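# Assemble a three-block leaning arch with four arms

## Task

Using blocks found among the objects on the table (arm feet in the scene frame, metres, headings in degrees counter-clockwise from +x: arm1 at x=+0.65 y=+0.35 z=+0.72 heading -162; arm2 at x=-0.10 y=+0.65 z=+0.72 heading -63; arm3 at x=-0.65 y=-0.30 z=+0.72 heading +23; arm4 at x=+0.45 y=-0.65 z=+0.72 heading +106), make an arch. Two blocks identical in shape and size are the leaning blocks: each stands upright on one of its ends (either end), sitting flat on the table, and the two tilt toward one another. A keystone sits centred between them on their slanted upper faces, touching both with no gap. All three blocks lie along one line, and no other loose object touches any of them. Any number of arms may help. At the end every gripper must have released and moved away, and the arch must stand without any robot support.

## Robot and tools

Robots. There are four identical i2rt Big YAM arms named arm1, arm2, arm3 and arm4. Each has six revolute joints, a two-finger gripper and a wrist camera. The hand can reach roughly 1.0 m out from the joint 1 axis. With joints 1 and 6 at 0 and the hand level and pointing ahead, the camera rides on top of the hand and views the fingertips. Each joint moves at its own rate, so the hand may take a wide, curved path between two postures.

Frame. One scene frame is shared by everyone: origin on the floor, +z up, table top near z=0.72 m. The foot positions and headings in the task are approximate. The hand point is halfway between the fingertips; the hand z axis runs along the fingers, and the fingers open and close along the hand y axis.

Joints (all absolute targets, radians, with the tolerance for counting as arrived):
- joint1_rad: -2.879 to 2.879, ±0.045. Spins the arm about its foot; positive is counter-clockwise viewed from above; 0 means the arm extends along the foot's heading.
- joint2_rad: 0 to 3.141, ±0.14. Shoulder; 0 has the upper arm lying roughly level toward the rear; increasing raises it and then tips it forward.
- joint3_rad: 0 to 3.019, ±0.09. Elbow; 0 folds the forearm back onto the upper arm; increasing straightens it.
- joint4_rad: -1.692 to 1.57, ±0.055. Hand pitch; positive tilts the fingers up.
- joint5_rad: -1.57 to 1.57, ±0.03. Hand yaw; positive swings toward the arm's right.
- joint6_rad: -2.094 to 2.094, ±0.035. Hand roll; positive is clockwise when viewed from behind the hand.
- gripper_m: 0 to 0.093 metres, ±0.003. Fingertip separation (an absolute opening, not a change). Each finger pad squeezes with up to roughly 50 to 62 N, less on some grippers.

execute_actions. Argument actions is a list holding either nothing or a single action. An action is an object whose keys are arm names; under each arm goes a joints object mapping any subset of the seven names above to absolute targets. Every arm named starts moving at once; each may finish at a different moment. One action runs at most 15 s. A joint or arm you omit keeps its previous target and may still be pressing toward it, without joint_status saying so. An unrecognised key or a value outside its range rejects the whole call and nothing moves. Optional argument cameras lists which of arm1_cam_wrist, arm2_cam_wrist, arm3_cam_wrist, arm4_cam_wrist to return, or "all"; omitted or null gives all, [] gives none. An empty actions list simply reports state and pictures; use it also to learn the current scene number and task.

Result lines. joint_positions gives measured joint values. The pictures line names the returned images in order. joint_status tells how each commanded motion of the last accepted action finished: reached, off_target (stopped short, possibly still pushing), contact_stop or time_out (target dropped, joint holds where it stopped), not_followed, or limit_stop_at_motor_heat. A line "joint command not followed", usually with a "cause:" line, means a safety check refused that arm's joint targets (its gripper target still runs); the arm may retry those targets with later actions until you send acceptable ones or the path clears. on_its_own lists joints this call did not command; "held at" there is the held target, not the actual position. After time_out a joint may keep pushing toward its target, or toward one no farther than 0.375, 0.375, 0.113, 0.225, 0.075, 0.3 rad (joints 1 to 6) from its resting spot, and will move there if freed; send its reported position to relax it. A joint carrying a load sags; a target very near the current value may produce no motion. If a result reports a stop, remaining execute_actions, wait and finished_scene calls in that same reply are skipped.

wait: seconds, 0 to 10. Commands nothing; returns the same state and images as an empty action.

zoom_image: camera (one wrist camera from the latest full result) and region [x0, y0, x1, y1] in image pixels, origin top-left, at most 504 by 504. Returns a finer view of that patch.

finished_scene: scene is the current scene's integer number. Ends it irreversibly after the last command has been held; the result reports success and gives the next task.

Cameras. All wrist cameras are fisheye, 504x504 pixels, focal length about 383 to 387 px, principal point near (254, 252), distortion D=[0.2, 0, 0, 0], half field of view about 48.2 degrees.

Cautions. The arms do not halt on contact and can shove hard; sustained pushing or holding a load (even while you deliberate) heats motors. A MOTOR HOT line appears from 85 °C; at 100 °C an OVER-TEMPERATURE FAULT drops that arm and its gripper until cooled, and re-sending targets is then needed. Never let two robots press together; nothing in the state reports robot contact, and the anti-collision check may act late and ignores fingers, gripper housings and wrist cameras. Object contact does not count as robot contact. Do not knock anything off or out of the work area, and avoid dropping, slamming or striking blocks. Loose objects may occasionally be nudged by outside disturbances.

Each tool is called as a command line: name --argument value for each argument, lists and objects as JSON in quotes; but a table of rows of numbers goes row by row, as --pt "numbers of a row", without its own name.

## Session

execute_actions --actions '[]'

Scene clock: 0.00 s.
arm1.joint_positions: joint1_rad=+0.715 joint2_rad=+0.422 joint3_rad=+1.346 joint4_rad=-1.309 joint5_rad=+0.065 joint6_rad=-0.037 gripper_m=+0.094
arm1.joint_status: not commanded
arm1.hand: x=+0.5574 y=+0.2185 z=+1.3594 quat_wxyz=(-0.234, -0.728, -0.397, +0.508) (m; scene frame)
arm2.joint_positions: joint1_rad=+0.160 joint2_rad=+0.376 joint3_rad=+1.639 joint4_rad=-1.397 joint5_rad=-0.002 joint6_rad=+0.578 gripper_m=+0.095
arm2.joint_status: not commanded
arm2.hand: x=-0.0617 y=+0.6075 z=+1.4191 quat_wxyz=(-0.641, -0.530, -0.538, +0.137) (m; scene frame)
arm3.joint_positions: joint1_rad=+0.142 joint2_rad=+0.443 joint3_rad=+1.517 joint4_rad=-1.385 joint5_rad=-0.099 joint6_rad=-0.505 gripper_m=+0.095
arm3.joint_status: not commanded
arm3.hand: x=-0.5548 y=-0.2199 z=+1.3862 quat_wxyz=(-0.587, +0.431, -0.684, -0.051) (m; scene frame)
arm4.joint_positions: joint1_rad=-0.225 joint2_rad=+0.627 joint3_rad=+1.409 joint4_rad=-1.488 joint5_rad=-0.016 joint6_rad=+0.364 gripper_m=+0.094
arm4.joint_status: not commanded
arm4.hand: x=+0.4324 y=-0.4369 z=+1.2975 quat_wxyz=(-0.230, +0.534, -0.735, -0.348) (m; scene frame)
pictures: arm1_cam_wrist, arm2_cam_wrist, arm3_cam_wrist, arm4_cam_wrist
Images, in order (width x height): arm1_cam_wrist 504x504, arm2_cam_wrist 504x504, arm3_cam_wrist 504x504, arm4_cam_wrist 504x504.

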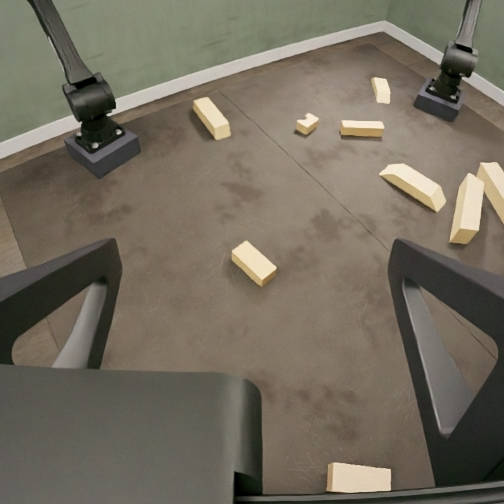

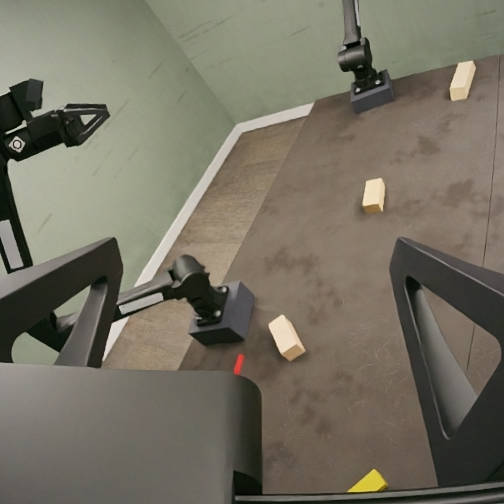

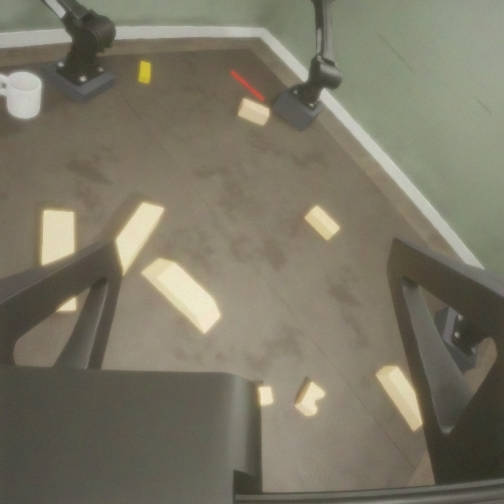

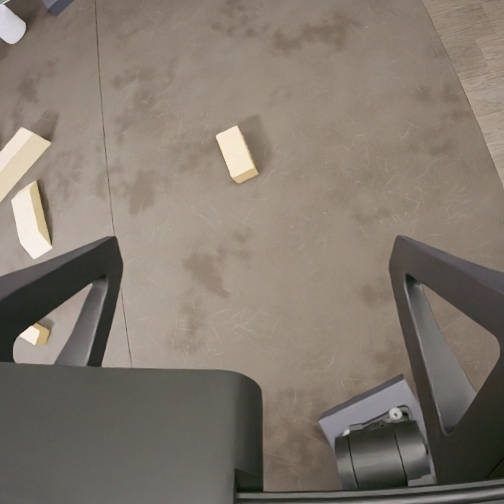

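execute_actions --actions '[{"arm3":{"joints":{"joint1_rad":0.3,"joint2_rad":1.2,"joint3_rad":1.3,"joint4_rad":-1.5,"joint5_rad":0,"joint6_rad":0}},"arm2":{"joints":{"joint1_rad":-0.5,"joint2_rad":1.0,"joint3_rad":1.2,"joint4_rad":-1.5,"joint5_rad":0,"joint6_rad":0}},"arm1":{"joints":{"joint1_rad":0.2,"joint2_rad":1.5,"joint3_rad":1.6,"joint4_rad":-1.5,"joint5_rad":0,"joint6_rad":0}},"arm4":{"joints":{"joint1_rad":0.6,"joint2_rad":1.3,"joint3_rad":1.0,"joint4_rad":-1.1,"joint5_rad":0,"joint6_rad":0}}}]'

Scene clock: 18.23 s.
arm1.joint_positions: joint1_rad=+0.207 joint2_rad=+1.510 joint3_rad=+1.585 joint4_rad=-1.488 joint5_rad=+0.002 joint6_rad=-0.009 gripper_m=+0.094
arm1.joint_status: all done
arm1.hand: x=+0.2255 y=+0.1187 z=+1.0994 quat_wxyz=(-0.017, -0.965, -0.249, +0.079) (m; scene frame)
arm2.joint_positions: joint1_rad=-0.492 joint2_rad=+1.007 joint3_rad=+1.174 joint4_rad=-1.494 joint5_rad=-0.002 joint6_rad=+0.011 gripper_m=+0.095
arm2.joint_status: all done
arm2.hand: x=-0.1180 y=+0.3404 z=+1.0683 quat_wxyz=(-0.081, -0.729, -0.673, +0.093) (m; scene frame)
arm3.joint_positions: joint1_rad=+0.292 joint2_rad=+1.194 joint3_rad=+1.300 joint4_rad=-1.487 joint5_rad=-0.004 joint6_rad=-0.015 gripper_m=+0.095
arm3.joint_status: all done
arm3.hand: x=-0.3667 y=-0.0607 z=+1.0773 quat_wxyz=(-0.088, +0.346, -0.933, -0.032) (m; scene frame)
arm4.joint_positions: joint1_rad=+0.598 joint2_rad=+1.301 joint3_rad=+0.981 joint4_rad=-1.112 joint5_rad=+0.001 joint6_rad=+0.011 gripper_m=+0.094
arm4.joint_status: all done
arm4.hand: x=+0.1583 y=-0.4005 z=+0.9260 quat_wxyz=(-0.025, +0.934, -0.353, -0.058) (m; scene frame)
pictures: arm1_cam_wrist, arm2_cam_wrist, arm3_cam_wrist, arm4_cam_wrist
Images, in order (width x height): arm1_cam_wrist 504x504, arm2_cam_wrist 504x504, arm3_cam_wrist 504x504, arm4_cam_wrist 504x504.

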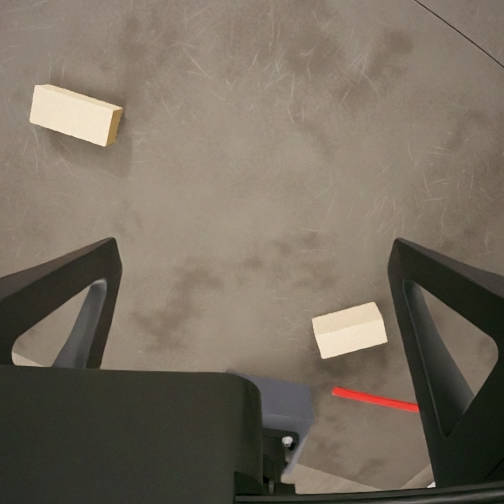

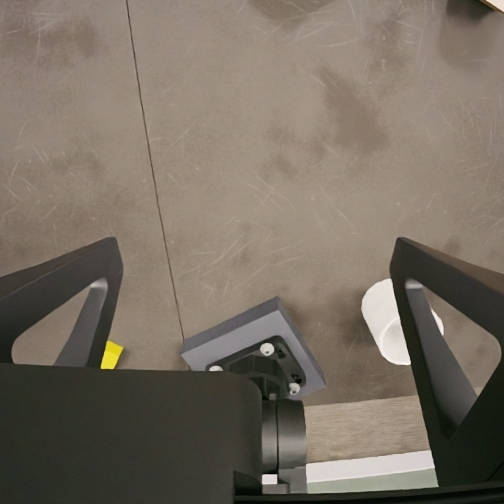

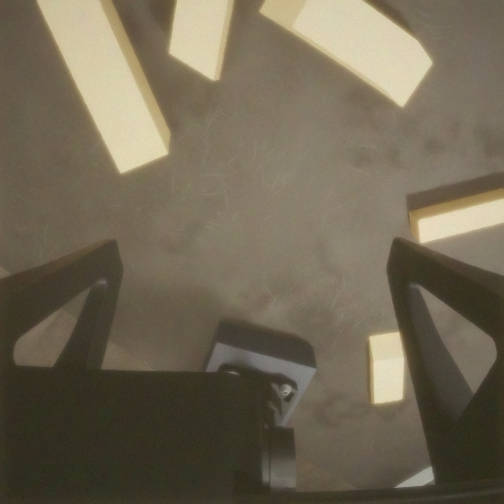

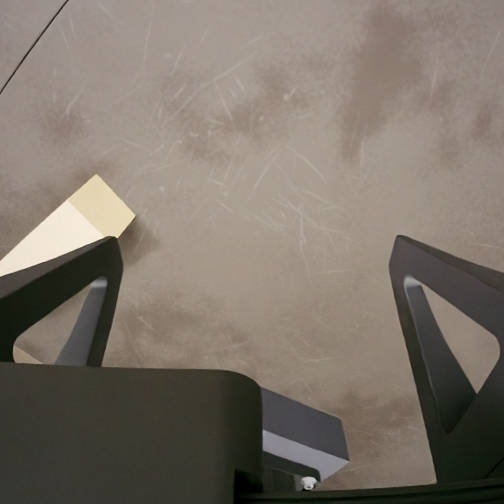

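execute_actions --actions '[{"arm3":{"joints":{"joint1_rad":0.1,"joint2_rad":1.3,"joint3_rad":1.9,"joint4_rad":-1.69}},"arm2":{"joints":{"joint1_rad":-0.9,"joint2_rad":1.0,"joint3_rad":1.6,"joint4_rad":-1.6}},"arm4":{"joints":{"joint1_rad":0.9,"joint2_rad":1.2,"joint3_rad":1.7,"joint4_rad":-1.6}}}]' --cameras '["arm2_cam_wrist","arm3_cam_wrist","arm4_cam_wrist"]'

Scene clock: 29.77 s.
arm1.joint_positions: joint1_rad=+0.207 joint2_rad=+1.510 joint3_rad=+1.585 joint4_rad=-1.488 joint5_rad=+0.002 joint6_rad=-0.009 gripper_m=+0.094
arm1.joint_status: not commanded
arm1.hand: x=+0.2255 y=+0.1187 z=+1.0994 quat_wxyz=(-0.017, -0.965, -0.249, +0.079) (m; scene frame)
arm2.joint_positions: joint1_rad=-0.890 joint2_rad=+0.998 joint3_rad=+1.561 joint4_rad=-1.594 joint5_rad=-0.002 joint6_rad=+0.010 gripper_m=+0.095
arm2.joint_status: all done
arm2.hand: x=-0.2395 y=+0.3643 z=+1.2364 quat_wxyz=(-0.139, -0.822, -0.502, +0.232) (m; scene frame)
arm3.joint_positions: joint1_rad=+0.093 joint2_rad=+1.286 joint3_rad=+1.864 joint4_rad=-1.676 joint5_rad=-0.002 joint6_rad=-0.013 gripper_m=+0.095
arm3.joint_status: all done
arm3.hand: x=-0.2894 y=-0.1024 z=+1.2740 quat_wxyz=(-0.227, +0.245, -0.941, -0.056) (m; scene frame)
arm4.joint_positions: joint1_rad=+0.903 joint2_rad=+1.188 joint3_rad=+1.670 joint4_rad=-1.587 joint5_rad=+0.001 joint6_rad=+0.010 gripper_m=+0.094
arm4.joint_status: all done
arm4.hand: x=+0.0830 y=-0.4940 z=+1.2396 quat_wxyz=(-0.045, +0.954, -0.202, -0.219) (m; scene frame)
pictures: arm2_cam_wrist, arm3_cam_wrist, arm4_cam_wrist
Images, in order (width x height): arm2_cam_wrist 504x504, arm3_cam_wrist 504x504, arm4_cam_wrist 504x504.

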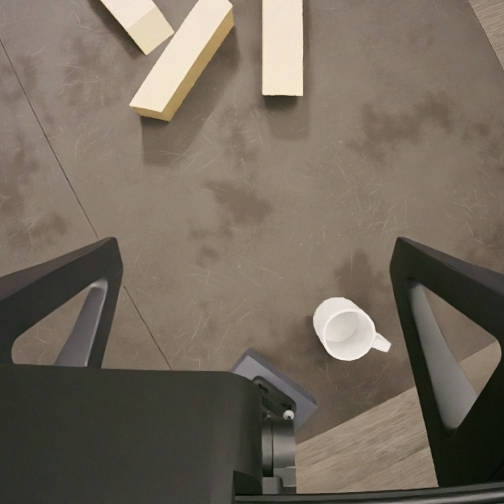

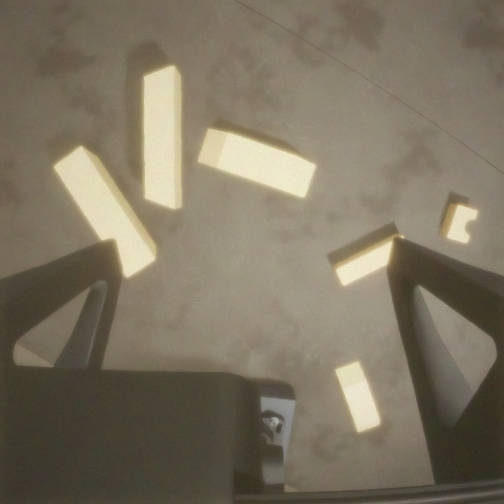

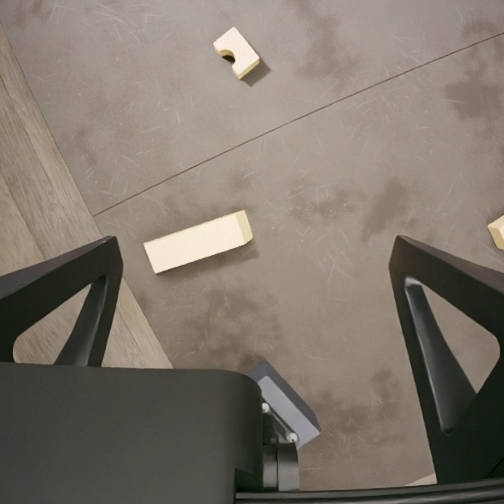

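zoom_image --camera "arm3_cam_wrist" --region '[30,40,430,300]'

zoom_image --camera "arm2_cam_wrist" --region '[60,0,360,150]'

Region (30, 40, 430, 300) of arm3_cam_wrist's 504x504 image, scaled by 1.260, with more detail than that image has; it fills the top 328 rows of this view, and the rest is white.

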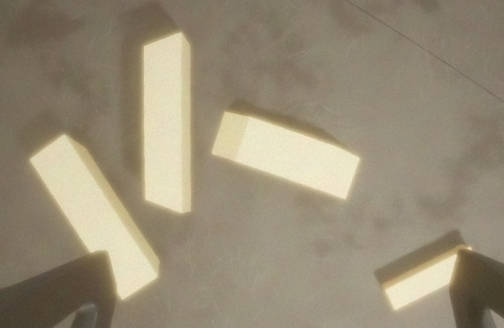

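Region (60, 0, 360, 150) of arm2_cam_wrist's 504x504 image, scaled by 1.680, with more detail than that image has.

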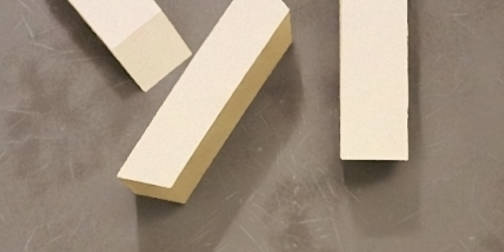

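execute_actions --actions '[{"arm3":{"joints":{"joint1_rad":0.09,"joint2_rad":1.77,"joint3_rad":1.24,"joint4_rad":-1.04}}}]' --cameras '["arm3_cam_wrist"]'

Scene clock: 67.00 s.
arm1.joint_positions: joint1_rad=+0.207 joint2_rad=+1.510 joint3_rad=+1.585 joint4_rad=-1.488 joint5_rad=+0.002 joint6_rad=-0.009 gripper_m=+0.094
arm1.joint_status: not commanded
arm1.hand: x=+0.2255 y=+0.1187 z=+1.0994 quat_wxyz=(-0.017, -0.965, -0.249, +0.079) (m; scene frame)
arm2.joint_positions: joint1_rad=-0.890 joint2_rad=+0.998 joint3_rad=+1.561 joint4_rad=-1.594 joint5_rad=-0.002 joint6_rad=+0.010 gripper_m=+0.095
arm2.joint_status: not commanded
arm2.hand: x=-0.2395 y=+0.3643 z=+1.2364 quat_wxyz=(-0.139, -0.822, -0.502, +0.232) (m; scene frame)
arm3.joint_positions: joint1_rad=+0.093 joint2_rad=+1.770 joint3_rad=+1.236 joint4_rad=-1.053 joint5_rad=-0.002 joint6_rad=-0.013 gripper_m=+0.095
arm3.joint_status: all done
arm3.hand: x=-0.2227 y=-0.0676 z=+0.8188 quat_wxyz=(+0.008, +0.252, -0.968, +0.002) (m; scene frame)
arm4.joint_positions: joint1_rad=+0.903 joint2_rad=+1.188 joint3_rad=+1.670 joint4_rad=-1.587 joint5_rad=+0.001 joint6_rad=+0.010 gripper_m=+0.094
arm4.joint_status: not commanded
arm4.hand: x=+0.0830 y=-0.4940 z=+1.2396 quat_wxyz=(-0.045, +0.954, -0.202, -0.219) (m; scene frame)
pictures: arm3_cam_wrist
Images, in order (width x height): arm3_cam_wrist 504x504.

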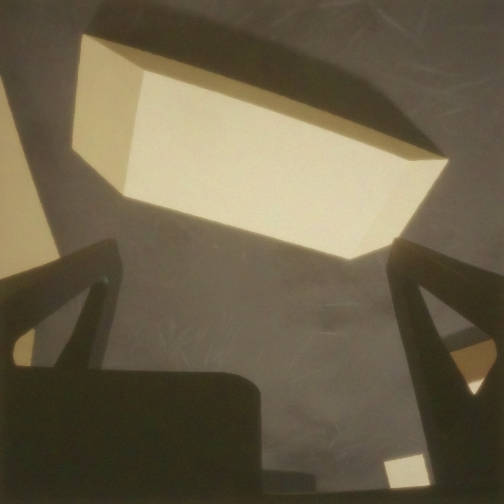

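execute_actions --actions '[{"arm3":{"joints":{"joint2_rad":1.82,"joint3_rad":1.30,"joint4_rad":-1.045,"joint6_rad":-1.27}}}]' --cameras '["arm3_cam_wrist"]'

Scene clock: 81.47 s.
arm1.joint_positions: joint1_rad=+0.207 joint2_rad=+1.510 joint3_rad=+1.585 joint4_rad=-1.488 joint5_rad=+0.002 joint6_rad=-0.009 gripper_m=+0.094
arm1.joint_status: not commanded
arm1.hand: x=+0.2255 y=+0.1187 z=+1.0994 quat_wxyz=(-0.017, -0.965, -0.249, +0.079) (m; scene frame)
arm2.joint_positions: joint1_rad=-0.890 joint2_rad=+0.998 joint3_rad=+1.561 joint4_rad=-1.594 joint5_rad=-0.002 joint6_rad=+0.010 gripper_m=+0.095
arm2.joint_status: not commanded
arm2.hand: x=-0.2395 y=+0.3643 z=+1.2364 quat_wxyz=(-0.139, -0.822, -0.502, +0.232) (m; scene frame)
arm3.joint_positions: joint1_rad=+0.093 joint2_rad=+1.796 joint3_rad=+1.249 joint4_rad=-1.053 joint5_rad=-0.002 joint6_rad=-1.255 gripper_m=+0.095
arm3.joint_status: all done
arm3.hand: x=-0.2198 y=-0.0660 z=+0.8106 quat_wxyz=(+0.015, +0.768, -0.640, -0.005) (m; scene frame)
arm4.joint_positions: joint1_rad=+0.903 joint2_rad=+1.188 joint3_rad=+1.670 joint4_rad=-1.587 joint5_rad=+0.001 joint6_rad=+0.010 gripper_m=+0.094
arm4.joint_status: not commanded
arm4.hand: x=+0.0830 y=-0.4940 z=+1.2396 quat_wxyz=(-0.045, +0.954, -0.202, -0.219) (m; scene frame)
pictures: arm3_cam_wrist
Images, in order (width x height): arm3_cam_wrist 504x504.

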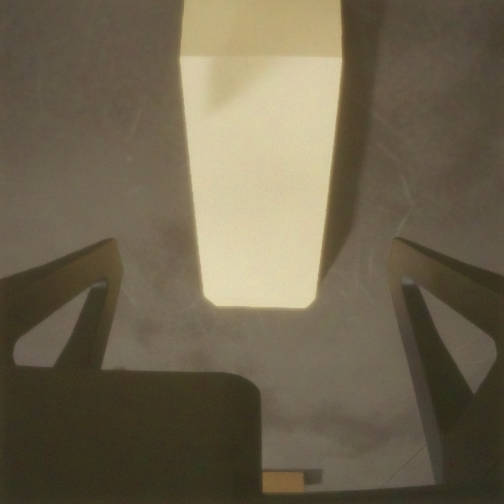

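execute_actions --actions '[{"arm3":{"joints":{"joint2_rad":1.917,"joint3_rad":1.225,"joint4_rad":-0.878}}}]' --cameras '{}'

execute_actions --actions '[{"arm3":{"joints":{"gripper_m":0.0}}}]' --cameras '["arm3_cam_wrist"]'


Scene clock: 90.53 s.
arm1.joint_positions: joint1_rad=+0.207 joint2_rad=+1.510 joint3_rad=+1.585 joint4_rad=-1.488 joint5_rad=+0.002 joint6_rad=-0.009 gripper_m=+0.094
arm1.joint_status: not commanded
arm1.hand: x=+0.2255 y=+0.1187 z=+1.0994 quat_wxyz=(-0.017, -0.965, -0.249, +0.079) (m; scene frame)
arm2.joint_positions: joint1_rad=-0.890 joint2_rad=+0.998 joint3_rad=+1.561 joint4_rad=-1.594 joint5_rad=-0.002 joint6_rad=+0.010 gripper_m=+0.095
arm2.joint_status: not commanded
arm2.hand: x=-0.2395 y=+0.3643 z=+1.2364 quat_wxyz=(-0.139, -0.822, -0.502, +0.232) (m; scene frame)
arm3.joint_positions: joint1_rad=+0.093 joint2_rad=+1.796 joint3_rad=+1.249 joint4_rad=-1.053 joint5_rad=-0.002 joint6_rad=-1.256 gripper_m=+0.001
arm3.joint_status: all done
arm3.hand: x=-0.2198 y=-0.0660 z=+0.8106 quat_wxyz=(+0.015, +0.768, -0.640, -0.005) (m; scene frame)
arm4.joint_positions: joint1_rad=+0.903 joint2_rad=+1.188 joint3_rad=+1.670 joint4_rad=-1.587 joint5_rad=+0.001 joint6_rad=+0.010 gripper_m=+0.094
arm4.joint_status: not commanded
arm4.hand: x=+0.0830 y=-0.4940 z=+1.2396 quat_wxyz=(-0.045, +0.954, -0.202, -0.219) (m; scene frame)
pictures: arm3_cam_wrist
Images, in order (width x height): arm3_cam_wrist 504x504.

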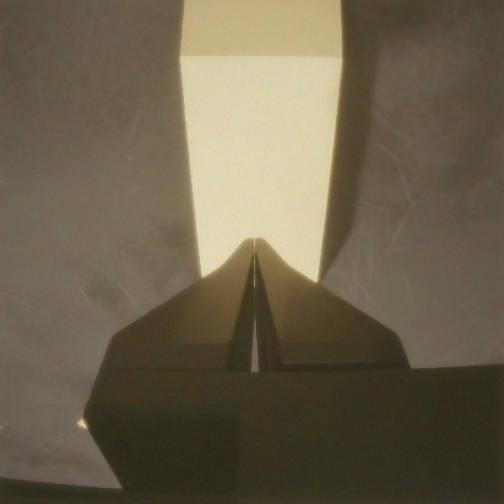

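execute_actions --actions '[{"arm3":{"joints":{"gripper_m":0.093,"joint1_rad":0.2,"joint6_rad":-1.16}}}]' --cameras '[]'

execute_actions --actions '[{"arm3":{"joints":{"joint2_rad":1.917,"joint3_rad":1.225,"joint4_rad":-0.878}}}]' --cameras '["arm3_cam_wrist"]'

execute_actions --actions '[{"arm3":{"joints":{"gripper_m":0.0}}}]' --cameras '["arm3_cam_wrist"]'

Scene clock: 102.07 s.
arm1.joint_positions: joint1_rad=+0.207 joint2_rad=+1.510 joint3_rad=+1.585 joint4_rad=-1.488 joint5_rad=+0.002 joint6_rad=-0.009 gripper_m=+0.094
arm1.joint_status: not commanded
arm1.hand: x=+0.2255 y=+0.1187 z=+1.0994 quat_wxyz=(-0.017, -0.965, -0.249, +0.079) (m; scene frame)
arm2.joint_positions: joint1_rad=-0.890 joint2_rad=+0.998 joint3_rad=+1.561 joint4_rad=-1.594 joint5_rad=-0.002 joint6_rad=+0.010 gripper_m=+0.095
arm2.joint_status: not commanded
arm2.hand: x=-0.2395 y=+0.3643 z=+1.2364 quat_wxyz=(-0.139, -0.822, -0.502, +0.232) (m; scene frame)
arm3.joint_positions: joint1_rad=+0.211 joint2_rad=+1.796 joint3_rad=+1.249 joint4_rad=-1.053 joint5_rad=-0.002 joint6_rad=-1.175 gripper_m=+0.093
arm3.joint_status: all done
arm3.hand: x=-0.2503 y=-0.0168 z=+0.8104 quat_wxyz=(+0.015, +0.780, -0.626, -0.004) (m; scene frame)
arm4.joint_positions: joint1_rad=+0.903 joint2_rad=+1.188 joint3_rad=+1.670 joint4_rad=-1.587 joint5_rad=+0.001 joint6_rad=+0.010 gripper_m=+0.094
arm4.joint_status: not commanded
arm4.hand: x=+0.0830 y=-0.4940 z=+1.2396 quat_wxyz=(-0.045, +0.954, -0.202, -0.219) (m; scene frame)
pictures: none
No camera images: the call's "cameras" was empty. Leave "cameras" out to get every camera's image.

Scene clock: 103.00 s.
arm1.joint_positions: joint1_rad=+0.207 joint2_rad=+1.510 joint3_rad=+1.585 joint4_rad=-1.488 joint5_rad=+0.002 joint6_rad=-0.009 gripper_m=+0.094
arm1.joint_status: not commanded
arm1.hand: x=+0.2255 y=+0.1187 z=+1.0994 quat_wxyz=(-0.017, -0.965, -0.249, +0.079) (m; scene frame)
arm2.joint_positions: joint1_rad=-0.890 joint2_rad=+0.998 joint3_rad=+1.561 joint4_rad=-1.594 joint5_rad=-0.002 joint6_rad=+0.010 gripper_m=+0.095
arm2.joint_status: not commanded
arm2.hand: x=-0.2395 y=+0.3643 z=+1.2364 quat_wxyz=(-0.139, -0.822, -0.502, +0.232) (m; scene frame)
arm3.joint_positions: joint1_rad=+0.211 joint2_rad=+1.910 joint3_rad=+1.230 joint4_rad=-0.891 joint5_rad=-0.002 joint6_rad=-1.174 gripper_m=+0.093
arm3.joint_status: all done
arm3.hand: x=-0.2361 y=-0.0070 z=+0.7496 quat_wxyz=(+0.001, +0.780, -0.626, +0.000) (m; scene frame)
arm4.joint_positions: joint1_rad=+0.903 joint2_rad=+1.188 joint3_rad=+1.670 joint4_rad=-1.587 joint5_rad=+0.001 joint6_rad=+0.010 gripper_m=+0.094
arm4.joint_status: not commanded
arm4.hand: x=+0.0830 y=-0.4940 z=+1.2396 quat_wxyz=(-0.045, +0.954, -0.202, -0.219) (m; scene frame)
pictures: arm3_cam_wrist
Images, in order (width x height): arm3_cam_wrist 504x504.

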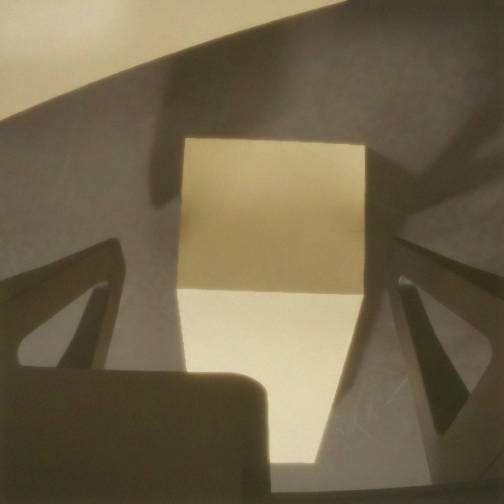

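Scene clock: 103.70 s.
arm1.joint_positions: joint1_rad=+0.207 joint2_rad=+1.510 joint3_rad=+1.585 joint4_rad=-1.488 joint5_rad=+0.002 joint6_rad=-0.009 gripper_m=+0.094
arm1.joint_status: not commanded
arm1.hand: x=+0.2255 y=+0.1187 z=+1.0994 quat_wxyz=(-0.017, -0.965, -0.249, +0.079) (m; scene frame)
arm2.joint_positions: joint1_rad=-0.890 joint2_rad=+0.998 joint3_rad=+1.561 joint4_rad=-1.594 joint5_rad=-0.002 joint6_rad=+0.010 gripper_m=+0.095
arm2.joint_status: not commanded
arm2.hand: x=-0.2395 y=+0.3643 z=+1.2364 quat_wxyz=(-0.139, -0.822, -0.502, +0.232) (m; scene frame)
arm3.joint_positions: joint1_rad=+0.211 joint2_rad=+1.910 joint3_rad=+1.230 joint4_rad=-0.889 joint5_rad=-0.002 joint6_rad=-1.173 gripper_m=+0.059
arm3.joint_status: gripper_m off_target (ended at +0.059, target +0.000)
arm3.hand: x=-0.2357 y=-0.0068 z=+0.7496 quat_wxyz=(+0.000, +0.779, -0.627, +0.001) (m; scene frame)
arm4.joint_positions: joint1_rad=+0.903 joint2_rad=+1.188 joint3_rad=+1.670 joint4_rad=-1.587 joint5_rad=+0.001 joint6_rad=+0.010 gripper_m=+0.094
arm4.joint_status: not commanded
arm4.hand: x=+0.0830 y=-0.4940 z=+1.2396 quat_wxyz=(-0.045, +0.954, -0.202, -0.219) (m; scene frame)
pictures: arm3_cam_wrist
Images, in order (width x height): arm3_cam_wrist 504x504.

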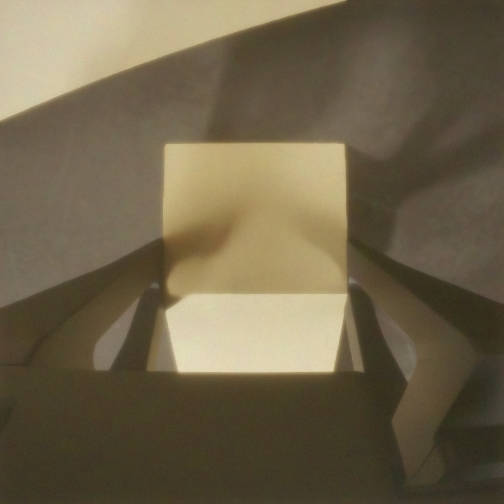

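execute_actions --actions '[{"arm3":{"joints":{"joint2_rad":1.6,"joint3_rad":1.23,"joint4_rad":-1.1}}}]' --cameras '[]'

execute_actions --actions '[{"arm3":{"joints":{"joint1_rad":0.06,"joint2_rad":1.644,"joint4_rad":0.414,"joint6_rad":0}},"arm1":{"joints":{"joint1_rad":0.15,"joint2_rad":1.404,"joint3_rad":0.855,"joint4_rad":0.549}}}]' --cameras '["arm1_cam_wrist"]'

Scene clock: 116.90 s.
arm1.joint_positions: joint1_rad=+0.207 joint2_rad=+1.510 joint3_rad=+1.585 joint4_rad=-1.488 joint5_rad=+0.002 joint6_rad=-0.009 gripper_m=+0.094
arm1.joint_status: not commanded
arm1.hand: x=+0.2255 y=+0.1187 z=+1.0994 quat_wxyz=(-0.017, -0.965, -0.249, +0.079) (m; scene frame)
arm2.joint_positions: joint1_rad=-0.890 joint2_rad=+0.998 joint3_rad=+1.561 joint4_rad=-1.594 joint5_rad=-0.002 joint6_rad=+0.010 gripper_m=+0.095
arm2.joint_status: not commanded
arm2.hand: x=-0.2395 y=+0.3643 z=+1.2364 quat_wxyz=(-0.139, -0.822, -0.502, +0.232) (m; scene frame)
arm3.joint_positions: joint1_rad=+0.211 joint2_rad=+1.587 joint3_rad=+1.225 joint4_rad=-1.088 joint5_rad=-0.002 joint6_rad=-1.173 gripper_m=+0.059
arm3.joint_status: all done
arm3.hand: x=-0.2575 y=-0.0217 z=+0.8992 quat_wxyz=(-0.057, +0.778, -0.626, +0.017) (m; scene frame)
arm4.joint_positions: joint1_rad=+0.903 joint2_rad=+1.188 joint3_rad=+1.670 joint4_rad=-1.587 joint5_rad=+0.001 joint6_rad=+0.010 gripper_m=+0.094
arm4.joint_status: not commanded
arm4.hand: x=+0.0830 y=-0.4940 z=+1.2396 quat_wxyz=(-0.045, +0.954, -0.202, -0.219) (m; scene frame)
pictures: none
No camera images: the call's "cameras" was empty. Leave "cameras" out to get every camera's image.

Scene clock: 118.93 s.
arm1.joint_positions: joint1_rad=+0.153 joint2_rad=+1.406 joint3_rad=+0.855 joint4_rad=+0.528 joint5_rad=+0.002 joint6_rad=-0.008 gripper_m=+0.094
arm1.joint_status: all done
arm1.hand: x=+0.1123 y=+0.0944 z=+1.1108 quat_wxyz=(-0.149, -0.696, -0.160, +0.684) (m; scene frame)
arm2.joint_positions: joint1_rad=-0.890 joint2_rad=+0.998 joint3_rad=+1.561 joint4_rad=-1.594 joint5_rad=-0.002 joint6_rad=+0.010 gripper_m=+0.095
arm2.joint_status: not commanded
arm2.hand: x=-0.2395 y=+0.3643 z=+1.2364 quat_wxyz=(-0.139, -0.822, -0.502, +0.232) (m; scene frame)
arm3.joint_positions: joint1_rad=+0.048 joint2_rad=+1.640 joint3_rad=+1.225 joint4_rad=+0.378 joint5_rad=-0.002 joint6_rad=-0.014 gripper_m=+0.059
arm3.joint_status: all done
arm3.hand: x=-0.0122 y=+0.0114 z=+1.1110 quat_wxyz=(-0.677, +0.168, -0.700, -0.150) (m; scene frame)
arm4.joint_positions: joint1_rad=+0.903 joint2_rad=+1.188 joint3_rad=+1.670 joint4_rad=-1.587 joint5_rad=+0.001 joint6_rad=+0.010 gripper_m=+0.094
arm4.joint_status: not commanded
arm4.hand: x=+0.0830 y=-0.4940 z=+1.2396 quat_wxyz=(-0.045, +0.954, -0.202, -0.219) (m; scene frame)
pictures: arm1_cam_wrist
Images, in order (width x height): arm1_cam_wrist 504x504.

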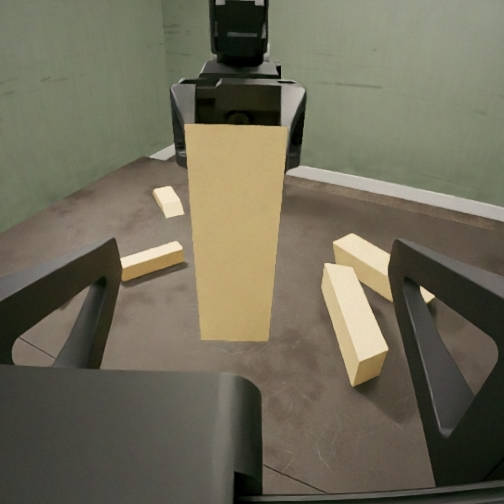

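execute_actions --actions '[{"arm1":{"joints":{"joint1_rad":0.175,"joint2_rad":1.635,"joint3_rad":0.915,"joint4_rad":0.72}}}]' --cameras '[]'

execute_actions --actions '[{"arm1":{"joints":{"joint2_rad":1.886,"joint3_rad":1.268,"joint4_rad":0.618}}}]' --cameras '["arm1_cam_wrist","arm3_cam_wrist"]'

Scene clock: 136.97 s.
arm1.joint_positions: joint1_rad=+0.163 joint2_rad=+1.642 joint3_rad=+0.876 joint4_rad=+0.700 joint5_rad=+0.002 joint6_rad=-0.008 gripper_m=+0.094
arm1.joint_status: all done
arm1.hand: x=+0.0792 y=+0.0718 z=+1.0234 quat_wxyz=(-0.149, -0.710, -0.167, +0.668) (m; scene frame)
arm2.joint_positions: joint1_rad=-0.890 joint2_rad=+0.998 joint3_rad=+1.561 joint4_rad=-1.594 joint5_rad=-0.002 joint6_rad=+0.010 gripper_m=+0.095
arm2.joint_status: not commanded
arm2.hand: x=-0.2395 y=+0.3643 z=+1.2364 quat_wxyz=(-0.139, -0.822, -0.502, +0.232) (m; scene frame)
arm3.joint_positions: joint1_rad=+0.048 joint2_rad=+1.640 joint3_rad=+1.225 joint4_rad=+0.378 joint5_rad=-0.002 joint6_rad=-0.014 gripper_m=+0.059
arm3.joint_status: not commanded
arm3.hand: x=-0.0122 y=+0.0114 z=+1.1110 quat_wxyz=(-0.677, +0.168, -0.701, -0.150) (m; scene frame)
arm4.joint_positions: joint1_rad=+0.903 joint2_rad=+1.188 joint3_rad=+1.670 joint4_rad=-1.587 joint5_rad=+0.001 joint6_rad=+0.010 gripper_m=+0.094
arm4.joint_status: not commanded
arm4.hand: x=+0.0830 y=-0.4940 z=+1.2396 quat_wxyz=(-0.045, +0.954, -0.202, -0.219) (m; scene frame)
pictures: none
No camera images: the call's "cameras" was empty. Leave "cameras" out to get every camera's image.

Scene clock: 138.10 s.
arm1.joint_positions: joint1_rad=+0.163 joint2_rad=+1.880 joint3_rad=+1.219 joint4_rad=+0.627 joint5_rad=+0.002 joint6_rad=-0.008 gripper_m=+0.094
arm1.joint_status: all done
arm1.hand: x=-0.0212 y=+0.0230 z=+1.0288 quat_wxyz=(-0.151, -0.699, -0.164, +0.679) (m; scene frame)
arm2.joint_positions: joint1_rad=-0.890 joint2_rad=+0.998 joint3_rad=+1.561 joint4_rad=-1.594 joint5_rad=-0.002 joint6_rad=+0.010 gripper_m=+0.095
arm2.joint_status: not commanded
arm2.hand: x=-0.2395 y=+0.3643 z=+1.2364 quat_wxyz=(-0.139, -0.822, -0.502, +0.232) (m; scene frame)
arm3.joint_positions: joint1_rad=+0.048 joint2_rad=+1.640 joint3_rad=+1.225 joint4_rad=+0.378 joint5_rad=-0.002 joint6_rad=-0.014 gripper_m=+0.059
arm3.joint_status: not commanded
arm3.hand: x=-0.0122 y=+0.0114 z=+1.1110 quat_wxyz=(-0.677, +0.168, -0.701, -0.150) (m; scene frame)
arm4.joint_positions: joint1_rad=+0.903 joint2_rad=+1.188 joint3_rad=+1.670 joint4_rad=-1.587 joint5_rad=+0.001 joint6_rad=+0.010 gripper_m=+0.094
arm4.joint_status: not commanded
arm4.hand: x=+0.0830 y=-0.4940 z=+1.2396 quat_wxyz=(-0.045, +0.954, -0.202, -0.219) (m; scene frame)
pictures: arm1_cam_wrist, arm3_cam_wrist
Images, in order (width x height): arm1_cam_wrist 504x504, arm3_cam_wrist 504x504.

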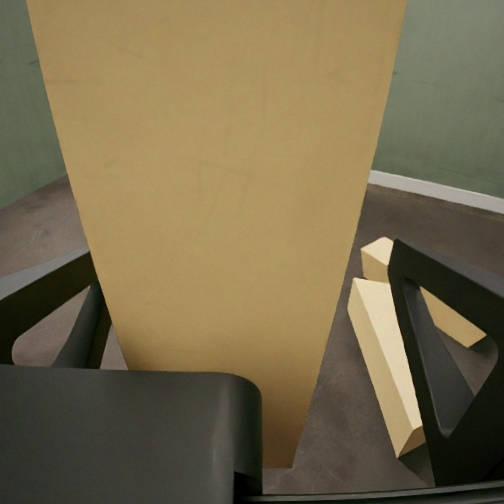

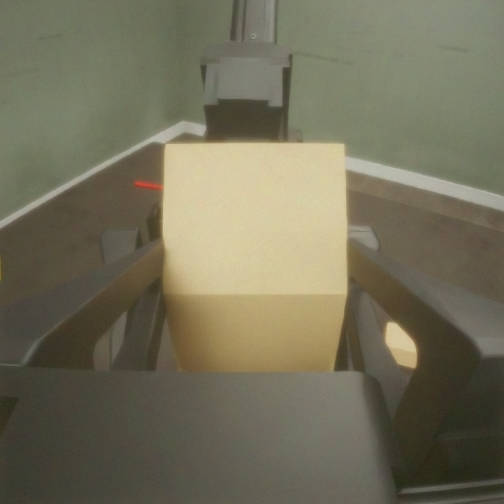

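execute_actions --actions '[{"arm1":{"joints":{"gripper_m":0}}}]' --cameras '[]'

execute_actions --actions '[{"arm3":{"joints":{"gripper_m":0.093}}}]' --cameras '[]'

execute_actions --actions '[{"arm1":{"joints":{"joint2_rad":1.4,"joint3_rad":0.86,"joint4_rad":0.55}},"arm3":{"joints":{"joint2_rad":1.3,"joint3_rad":0.9}}}]' --cameras '[]'

execute_actions --actions '[{"arm1":{"joints":{"joint2_rad":1.2,"joint3_rad":1.3,"joint4_rad":-1.6}},"arm3":{"joints":{"joint1_rad":0.66,"joint2_rad":1.74,"joint3_rad":1.25,"joint4_rad":-1.08}}}]' --cameras '["arm1_cam_wrist","arm3_cam_wrist"]'

Scene clock: 151.73 s.
arm1.joint_positions: joint1_rad=+0.169 joint2_rad=+1.880 joint3_rad=+1.219 joint4_rad=+0.627 joint5_rad=+0.000 joint6_rad=-0.004 gripper_m=+0.059
arm1.joint_status: gripper_m off_target (ended at +0.059, target +0.000)
arm1.hand: x=-0.0192 y=+0.0188 z=+1.0288 quat_wxyz=(-0.156, -0.699, -0.165, +0.678) (m; scene frame)
arm2.joint_positions: joint1_rad=-0.890 joint2_rad=+0.998 joint3_rad=+1.561 joint4_rad=-1.594 joint5_rad=-0.002 joint6_rad=+0.010 gripper_m=+0.095
arm2.joint_status: not commanded
arm2.hand: x=-0.2395 y=+0.3643 z=+1.2364 quat_wxyz=(-0.139, -0.822, -0.502, +0.232) (m; scene frame)
arm3.joint_positions: joint1_rad=+0.054 joint2_rad=+1.640 joint3_rad=+1.225 joint4_rad=+0.379 joint5_rad=-0.001 joint6_rad=-0.007 gripper_m=+0.059
arm3.joint_status: not commanded
arm3.hand: x=-0.0141 y=+0.0152 z=+1.1113 quat_wxyz=(-0.677, +0.167, -0.700, -0.155) (m; scene frame)
arm4.joint_positions: joint1_rad=+0.903 joint2_rad=+1.188 joint3_rad=+1.670 joint4_rad=-1.587 joint5_rad=+0.001 joint6_rad=+0.010 gripper_m=+0.094
arm4.joint_status: not commanded
arm4.hand: x=+0.0830 y=-0.4940 z=+1.2396 quat_wxyz=(-0.045, +0.954, -0.202, -0.219) (m; scene frame)
pictures: none
No camera images: the call's "cameras" was empty. Leave "cameras" out to get every camera's image.

Scene clock: 152.43 s.
arm1.joint_positions: joint1_rad=+0.169 joint2_rad=+1.880 joint3_rad=+1.219 joint4_rad=+0.620 joint5_rad=+0.000 joint6_rad=-0.003 gripper_m=+0.059
arm1.joint_status: not commanded
arm1.hand: x=-0.0191 y=+0.0188 z=+1.0273 quat_wxyz=(-0.155, -0.701, -0.166, +0.676) (m; scene frame)
arm2.joint_positions: joint1_rad=-0.890 joint2_rad=+0.998 joint3_rad=+1.561 joint4_rad=-1.594 joint5_rad=-0.002 joint6_rad=+0.010 gripper_m=+0.095
arm2.joint_status: not commanded
arm2.hand: x=-0.2395 y=+0.3643 z=+1.2364 quat_wxyz=(-0.139, -0.822, -0.502, +0.232) (m; scene frame)
arm3.joint_positions: joint1_rad=+0.054 joint2_rad=+1.640 joint3_rad=+1.225 joint4_rad=+0.392 joint5_rad=-0.001 joint6_rad=-0.007 gripper_m=+0.093
arm3.joint_status: all done
arm3.hand: x=-0.0140 y=+0.0152 z=+1.1145 quat_wxyz=(-0.681, +0.166, -0.696, -0.156) (m; scene frame)
arm4.joint_positions: joint1_rad=+0.903 joint2_rad=+1.188 joint3_rad=+1.670 joint4_rad=-1.587 joint5_rad=+0.001 joint6_rad=+0.010 gripper_m=+0.094
arm4.joint_status: not commanded
arm4.hand: x=+0.0830 y=-0.4940 z=+1.2396 quat_wxyz=(-0.045, +0.954, -0.202, -0.219) (m; scene frame)
pictures: none
No camera images: the call's "cameras" was empty. Leave "cameras" out to get every camera's image.

Scene clock: 153.80 s.
arm1.joint_positions: joint1_rad=+0.169 joint2_rad=+1.391 joint3_rad=+0.856 joint4_rad=+0.544 joint5_rad=+0.000 joint6_rad=-0.003 gripper_m=+0.059
arm1.joint_status: all done
arm1.hand: x=+0.1189 y=+0.0865 z=+1.1234 quat_wxyz=(-0.159, -0.684, -0.162, +0.693) (m; scene frame)
arm2.joint_positions: joint1_rad=-0.890 joint2_rad=+0.998 joint3_rad=+1.561 joint4_rad=-1.594 joint5_rad=-0.002 joint6_rad=+0.010 gripper_m=+0.095
arm2.joint_status: not commanded
arm2.hand: x=-0.2395 y=+0.3643 z=+1.2364 quat_wxyz=(-0.139, -0.822, -0.502, +0.232) (m; scene frame)
arm3.joint_positions: joint1_rad=+0.054 joint2_rad=+1.284 joint3_rad=+0.914 joint4_rad=+0.399 joint5_rad=-0.001 joint6_rad=-0.007 gripper_m=+0.093
arm3.joint_status: all done
arm3.hand: x=-0.1300 y=-0.0419 z=+1.1527 quat_wxyz=(-0.699, +0.162, -0.678, -0.160) (m; scene frame)
arm4.joint_positions: joint1_rad=+0.903 joint2_rad=+1.188 joint3_rad=+1.670 joint4_rad=-1.587 joint5_rad=+0.001 joint6_rad=+0.010 gripper_m=+0.094
arm4.joint_status: not commanded
arm4.hand: x=+0.0830 y=-0.4940 z=+1.2396 quat_wxyz=(-0.045, +0.954, -0.202, -0.219) (m; scene frame)
pictures: none
No camera images: the call's "cameras" was empty. Leave "cameras" out to get every camera's image.

Scene clock: 155.87 s.
arm1.joint_positions: joint1_rad=+0.169 joint2_rad=+1.212 joint3_rad=+1.282 joint4_rad=-1.589 joint5_rad=+0.000 joint6_rad=-0.003 gripper_m=+0.059
arm1.joint_status: all done
arm1.hand: x=+0.3425 y=+0.1969 z=+1.0905 quat_wxyz=(-0.005, -0.973, -0.229, +0.027) (m; scene frame)
arm2.joint_positions: joint1_rad=-0.890 joint2_rad=+0.998 joint3_rad=+1.561 joint4_rad=-1.594 joint5_rad=-0.002 joint6_rad=+0.010 gripper_m=+0.095
arm2.joint_status: not commanded
arm2.hand: x=-0.2395 y=+0.3643 z=+1.2364 quat_wxyz=(-0.139, -0.822, -0.502, +0.232) (m; scene frame)
arm3.joint_positions: joint1_rad=+0.666 joint2_rad=+1.739 joint3_rad=+1.207 joint4_rad=-1.067 joint5_rad=-0.001 joint6_rad=-0.007 gripper_m=+0.093
arm3.joint_status: all done
arm3.hand: x=-0.4238 y=+0.1160 z=+0.8232 quat_wxyz=(+0.013, +0.512, -0.859, +0.008) (m; scene frame)
arm4.joint_positions: joint1_rad=+0.903 joint2_rad=+1.188 joint3_rad=+1.670 joint4_rad=-1.587 joint5_rad=+0.001 joint6_rad=+0.010 gripper_m=+0.094
arm4.joint_status: not commanded
arm4.hand: x=+0.0830 y=-0.4940 z=+1.2396 quat_wxyz=(-0.045, +0.954, -0.202, -0.219) (m; scene frame)
pictures: arm1_cam_wrist, arm3_cam_wrist
Images, in order (width x height): arm1_cam_wrist 504x504, arm3_cam_wrist 504x504.

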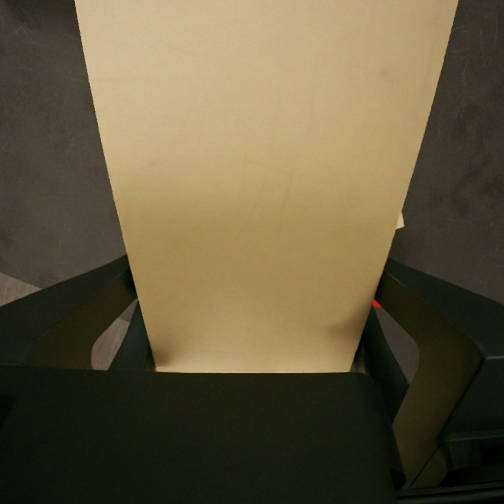

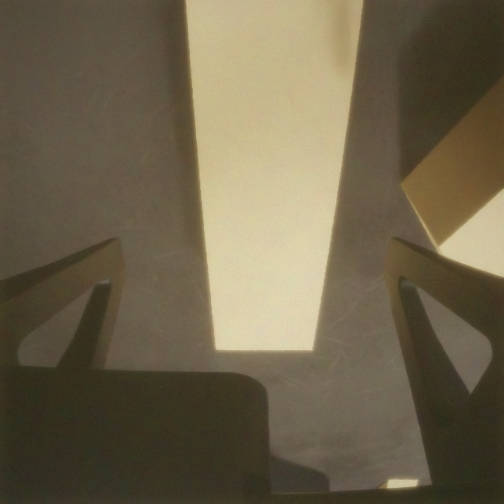

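execute_actions --actions '[{"arm3":{"joints":{"joint1_rad":0.64,"joint2_rad":1.917,"joint3_rad":1.225,"joint4_rad":-0.878}}}]' --cameras '["arm3_cam_wrist"]'

execute_actions --actions '[{"arm3":{"joints":{"gripper_m":0}}}]' --cameras '[]'

execute_actions --actions '[{"arm3":{"joints":{"joint2_rad":1.5,"joint4_rad":-1.1}}}]' --cameras '[]'

execute_actions --actions '[{"arm3":{"joints":{"joint1_rad":0.06,"joint2_rad":1.2,"joint3_rad":0.9,"joint4_rad":-0.05}},"arm2":{"joints":{"joint1_rad":-0.743,"joint2_rad":1.99,"joint3_rad":1.54,"joint4_rad":-1.12,"joint6_rad":0.81}}}]' --cameras '["arm2_cam_wrist","arm1_cam_wrist"]'

Scene clock: 168.77 s.
arm1.joint_positions: joint1_rad=+0.169 joint2_rad=+1.212 joint3_rad=+1.282 joint4_rad=-1.589 joint5_rad=+0.000 joint6_rad=-0.003 gripper_m=+0.059
arm1.joint_status: not commanded
arm1.hand: x=+0.3425 y=+0.1969 z=+1.0905 quat_wxyz=(-0.005, -0.973, -0.229, +0.027) (m; scene frame)
arm2.joint_positions: joint1_rad=-0.890 joint2_rad=+0.998 joint3_rad=+1.561 joint4_rad=-1.594 joint5_rad=-0.002 joint6_rad=+0.010 gripper_m=+0.095
arm2.joint_status: not commanded
arm2.hand: x=-0.2395 y=+0.3643 z=+1.2364 quat_wxyz=(-0.139, -0.822, -0.502, +0.232) (m; scene frame)
arm3.joint_positions: joint1_rad=+0.650 joint2_rad=+1.920 joint3_rad=+1.207 joint4_rad=-0.890 joint5_rad=-0.001 joint6_rad=-0.007 gripper_m=+0.093
arm3.joint_status: all done
arm3.hand: x=-0.4065 y=+0.1311 z=+0.7376 quat_wxyz=(+0.015, +0.506, -0.863, +0.009) (m; scene frame)
arm4.joint_positions: joint1_rad=+0.903 joint2_rad=+1.188 joint3_rad=+1.670 joint4_rad=-1.587 joint5_rad=+0.001 joint6_rad=+0.010 gripper_m=+0.094
arm4.joint_status: not commanded
arm4.hand: x=+0.0830 y=-0.4940 z=+1.2396 quat_wxyz=(-0.045, +0.954, -0.202, -0.219) (m; scene frame)
pictures: arm3_cam_wrist
Images, in order (width x height): arm3_cam_wrist 504x504.

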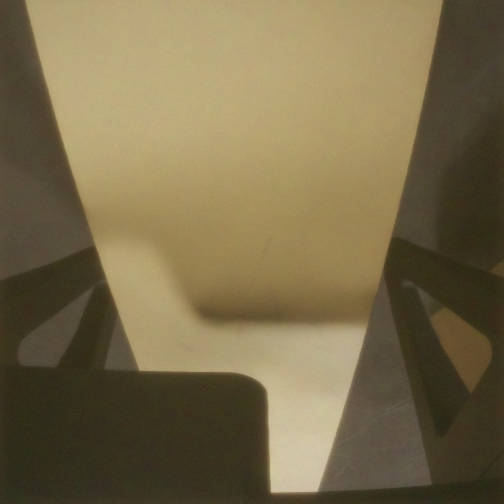

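Scene clock: 169.47 s.
arm1.joint_positions: joint1_rad=+0.169 joint2_rad=+1.212 joint3_rad=+1.282 joint4_rad=-1.589 joint5_rad=+0.000 joint6_rad=-0.003 gripper_m=+0.059
arm1.joint_status: not commanded
arm1.hand: x=+0.3425 y=+0.1969 z=+1.0905 quat_wxyz=(-0.005, -0.973, -0.229, +0.027) (m; scene frame)
arm2.joint_positions: joint1_rad=-0.890 joint2_rad=+0.998 joint3_rad=+1.561 joint4_rad=-1.594 joint5_rad=-0.002 joint6_rad=+0.010 gripper_m=+0.095
arm2.joint_status: not commanded
arm2.hand: x=-0.2395 y=+0.3643 z=+1.2364 quat_wxyz=(-0.139, -0.822, -0.502, +0.232) (m; scene frame)
arm3.joint_positions: joint1_rad=+0.650 joint2_rad=+1.920 joint3_rad=+1.207 joint4_rad=-0.888 joint5_rad=-0.001 joint6_rad=-0.006 gripper_m=+0.059
arm3.joint_status: gripper_m off_target (ended at +0.059, target +0.000)
arm3.hand: x=-0.4060 y=+0.1313 z=+0.7375 quat_wxyz=(+0.014, +0.505, -0.863, +0.008) (m; scene frame)
arm4.joint_positions: joint1_rad=+0.903 joint2_rad=+1.188 joint3_rad=+1.670 joint4_rad=-1.587 joint5_rad=+0.001 joint6_rad=+0.010 gripper_m=+0.094
arm4.joint_status: not commanded
arm4.hand: x=+0.0830 y=-0.4940 z=+1.2396 quat_wxyz=(-0.045, +0.954, -0.202, -0.219) (m; scene frame)
pictures: none
No camera images: the call's "cameras" was empty. Leave "cameras" out to get every camera's image.

Scene clock: 170.80 s.
arm1.joint_positions: joint1_rad=+0.169 joint2_rad=+1.212 joint3_rad=+1.282 joint4_rad=-1.589 joint5_rad=+0.000 joint6_rad=-0.003 gripper_m=+0.059
arm1.joint_status: not commanded
arm1.hand: x=+0.3425 y=+0.1969 z=+1.0905 quat_wxyz=(-0.005, -0.973, -0.229, +0.027) (m; scene frame)
arm2.joint_positions: joint1_rad=-0.890 joint2_rad=+0.998 joint3_rad=+1.561 joint4_rad=-1.594 joint5_rad=-0.002 joint6_rad=+0.010 gripper_m=+0.095
arm2.joint_status: not commanded
arm2.hand: x=-0.2395 y=+0.3643 z=+1.2364 quat_wxyz=(-0.139, -0.822, -0.502, +0.232) (m; scene frame)
arm3.joint_positions: joint1_rad=+0.650 joint2_rad=+1.499 joint3_rad=+1.207 joint4_rad=-1.090 joint5_rad=-0.001 joint6_rad=-0.006 gripper_m=+0.059
arm3.joint_status: all done
arm3.hand: x=-0.4171 y=+0.1125 z=+0.9318 quat_wxyz=(-0.081, +0.503, -0.859, -0.046) (m; scene frame)
arm4.joint_positions: joint1_rad=+0.903 joint2_rad=+1.188 joint3_rad=+1.670 joint4_rad=-1.587 joint5_rad=+0.001 joint6_rad=+0.010 gripper_m=+0.094
arm4.joint_status: not commanded
arm4.hand: x=+0.0830 y=-0.4940 z=+1.2396 quat_wxyz=(-0.045, +0.954, -0.202, -0.219) (m; scene frame)
pictures: none
No camera images: the call's "cameras" was empty. Leave "cameras" out to get every camera's image.

Scene clock: 172.57 s.
arm1.joint_positions: joint1_rad=+0.169 joint2_rad=+1.212 joint3_rad=+1.282 joint4_rad=-1.589 joint5_rad=+0.000 joint6_rad=-0.003 gripper_m=+0.059
arm1.joint_status: not commanded
arm1.hand: x=+0.3425 y=+0.1969 z=+1.0905 quat_wxyz=(-0.005, -0.973, -0.229, +0.027) (m; scene frame)
arm2.joint_positions: joint1_rad=-0.750 joint2_rad=+1.980 joint3_rad=+1.532 joint4_rad=-1.122 joint5_rad=-0.004 joint6_rad=+0.798 gripper_m=+0.095
arm2.joint_status: all done
arm2.hand: x=-0.2858 y=+0.1034 z=+0.7986 quat_wxyz=(-0.001, -0.975, -0.221, +0.005) (m; scene frame)
arm3.joint_positions: joint1_rad=+0.059 joint2_rad=+1.218 joint3_rad=+0.897 joint4_rad=-0.095 joint5_rad=+0.001 joint6_rad=-0.006 gripper_m=+0.059
arm3.joint_status: all done
arm3.hand: x=-0.1664 y=-0.0577 z=+1.0602 quat_wxyz=(-0.532, +0.195, -0.815, -0.122) (m; scene frame)
arm4.joint_positions: joint1_rad=+0.903 joint2_rad=+1.188 joint3_rad=+1.670 joint4_rad=-1.587 joint5_rad=+0.001 joint6_rad=+0.010 gripper_m=+0.094
arm4.joint_status: not commanded
arm4.hand: x=+0.0830 y=-0.4940 z=+1.2396 quat_wxyz=(-0.045, +0.954, -0.202, -0.219) (m; scene frame)
pictures: arm1_cam_wrist, arm2_cam_wrist
Images, in order (width x height): arm1_cam_wrist 504x504, arm2_cam_wrist 504x504.

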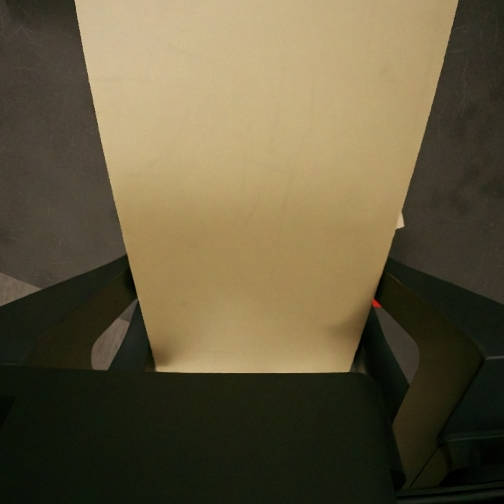

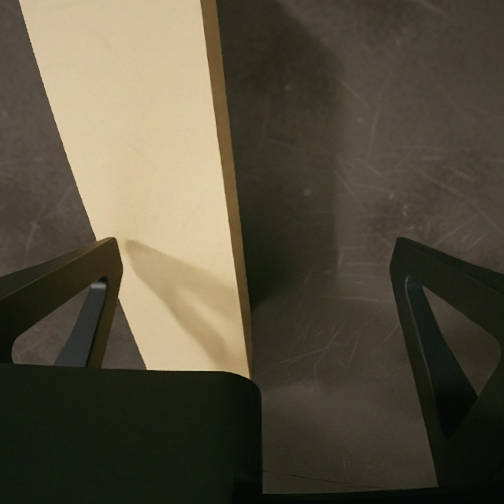

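execute_actions --actions '[{"arm2":{"joints":{"joint1_rad":-0.70,"joint2_rad":2.02,"joint3_rad":1.63,"joint4_rad":-1.17}}}]' --cameras '["arm2_cam_wrist"]'

execute_actions --actions '[{"arm2":{"joints":{"joint2_rad":2.105,"joint3_rad":1.583,"joint4_rad":-1.05}}}]' --cameras '["arm2_cam_wrist"]'

Scene clock: 184.33 s.
arm1.joint_positions: joint1_rad=+0.169 joint2_rad=+1.212 joint3_rad=+1.282 joint4_rad=-1.589 joint5_rad=+0.000 joint6_rad=-0.003 gripper_m=+0.059
arm1.joint_status: not commanded
arm1.hand: x=+0.3425 y=+0.1969 z=+1.0905 quat_wxyz=(-0.005, -0.973, -0.229, +0.027) (m; scene frame)
arm2.joint_positions: joint1_rad=-0.707 joint2_rad=+2.002 joint3_rad=+1.585 joint4_rad=-1.162 joint5_rad=-0.001 joint6_rad=+0.801 gripper_m=+0.095
arm2.joint_status: all done
arm2.hand: x=-0.2649 y=+0.0868 z=+0.8044 quat_wxyz=(+0.004, -0.971, -0.240, +0.004) (m; scene frame)
arm3.joint_positions: joint1_rad=+0.059 joint2_rad=+1.218 joint3_rad=+0.897 joint4_rad=-0.095 joint5_rad=+0.001 joint6_rad=-0.006 gripper_m=+0.059
arm3.joint_status: not commanded
arm3.hand: x=-0.1664 y=-0.0577 z=+1.0602 quat_wxyz=(-0.532, +0.195, -0.815, -0.122) (m; scene frame)
arm4.joint_positions: joint1_rad=+0.903 joint2_rad=+1.188 joint3_rad=+1.670 joint4_rad=-1.587 joint5_rad=+0.001 joint6_rad=+0.010 gripper_m=+0.094
arm4.joint_status: not commanded
arm4.hand: x=+0.0830 y=-0.4940 z=+1.2396 quat_wxyz=(-0.045, +0.954, -0.202, -0.219) (m; scene frame)
pictures: arm2_cam_wrist
Images, in order (width x height): arm2_cam_wrist 504x504.

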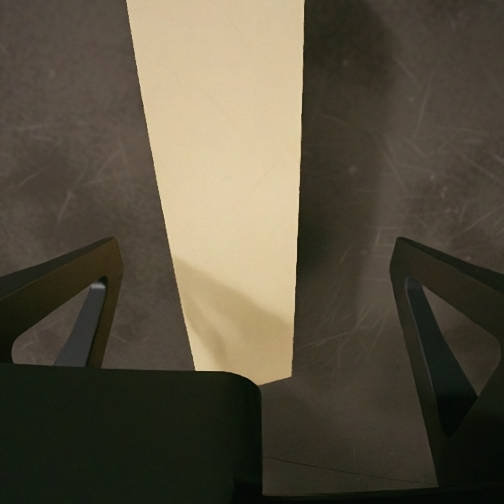

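Scene clock: 185.30 s.
arm1.joint_positions: joint1_rad=+0.169 joint2_rad=+1.212 joint3_rad=+1.282 joint4_rad=-1.589 joint5_rad=+0.000 joint6_rad=-0.003 gripper_m=+0.059
arm1.joint_status: not commanded
arm1.hand: x=+0.3425 y=+0.1969 z=+1.0905 quat_wxyz=(-0.005, -0.973, -0.229, +0.027) (m; scene frame)
arm2.joint_positions: joint1_rad=-0.707 joint2_rad=+2.110 joint3_rad=+1.577 joint4_rad=-1.059 joint5_rad=-0.001 joint6_rad=+0.801 gripper_m=+0.095
arm2.joint_status: all done
arm2.hand: x=-0.2684 y=+0.0776 z=+0.7397 quat_wxyz=(+0.009, -0.971, -0.240, +0.001) (m; scene frame)
arm3.joint_positions: joint1_rad=+0.059 joint2_rad=+1.218 joint3_rad=+0.897 joint4_rad=-0.095 joint5_rad=+0.001 joint6_rad=-0.006 gripper_m=+0.059
arm3.joint_status: not commanded
arm3.hand: x=-0.1664 y=-0.0577 z=+1.0602 quat_wxyz=(-0.532, +0.195, -0.815, -0.122) (m; scene frame)
arm4.joint_positions: joint1_rad=+0.903 joint2_rad=+1.188 joint3_rad=+1.670 joint4_rad=-1.587 joint5_rad=+0.001 joint6_rad=+0.010 gripper_m=+0.094
arm4.joint_status: not commanded
arm4.hand: x=+0.0830 y=-0.4940 z=+1.2396 quat_wxyz=(-0.045, +0.954, -0.202, -0.219) (m; scene frame)
pictures: arm2_cam_wrist
Images, in order (width x height): arm2_cam_wrist 504x504.

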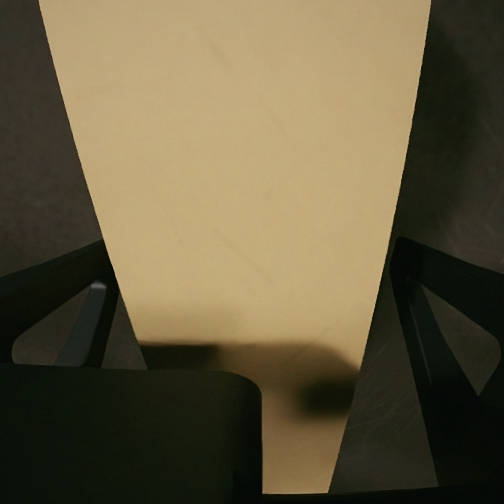

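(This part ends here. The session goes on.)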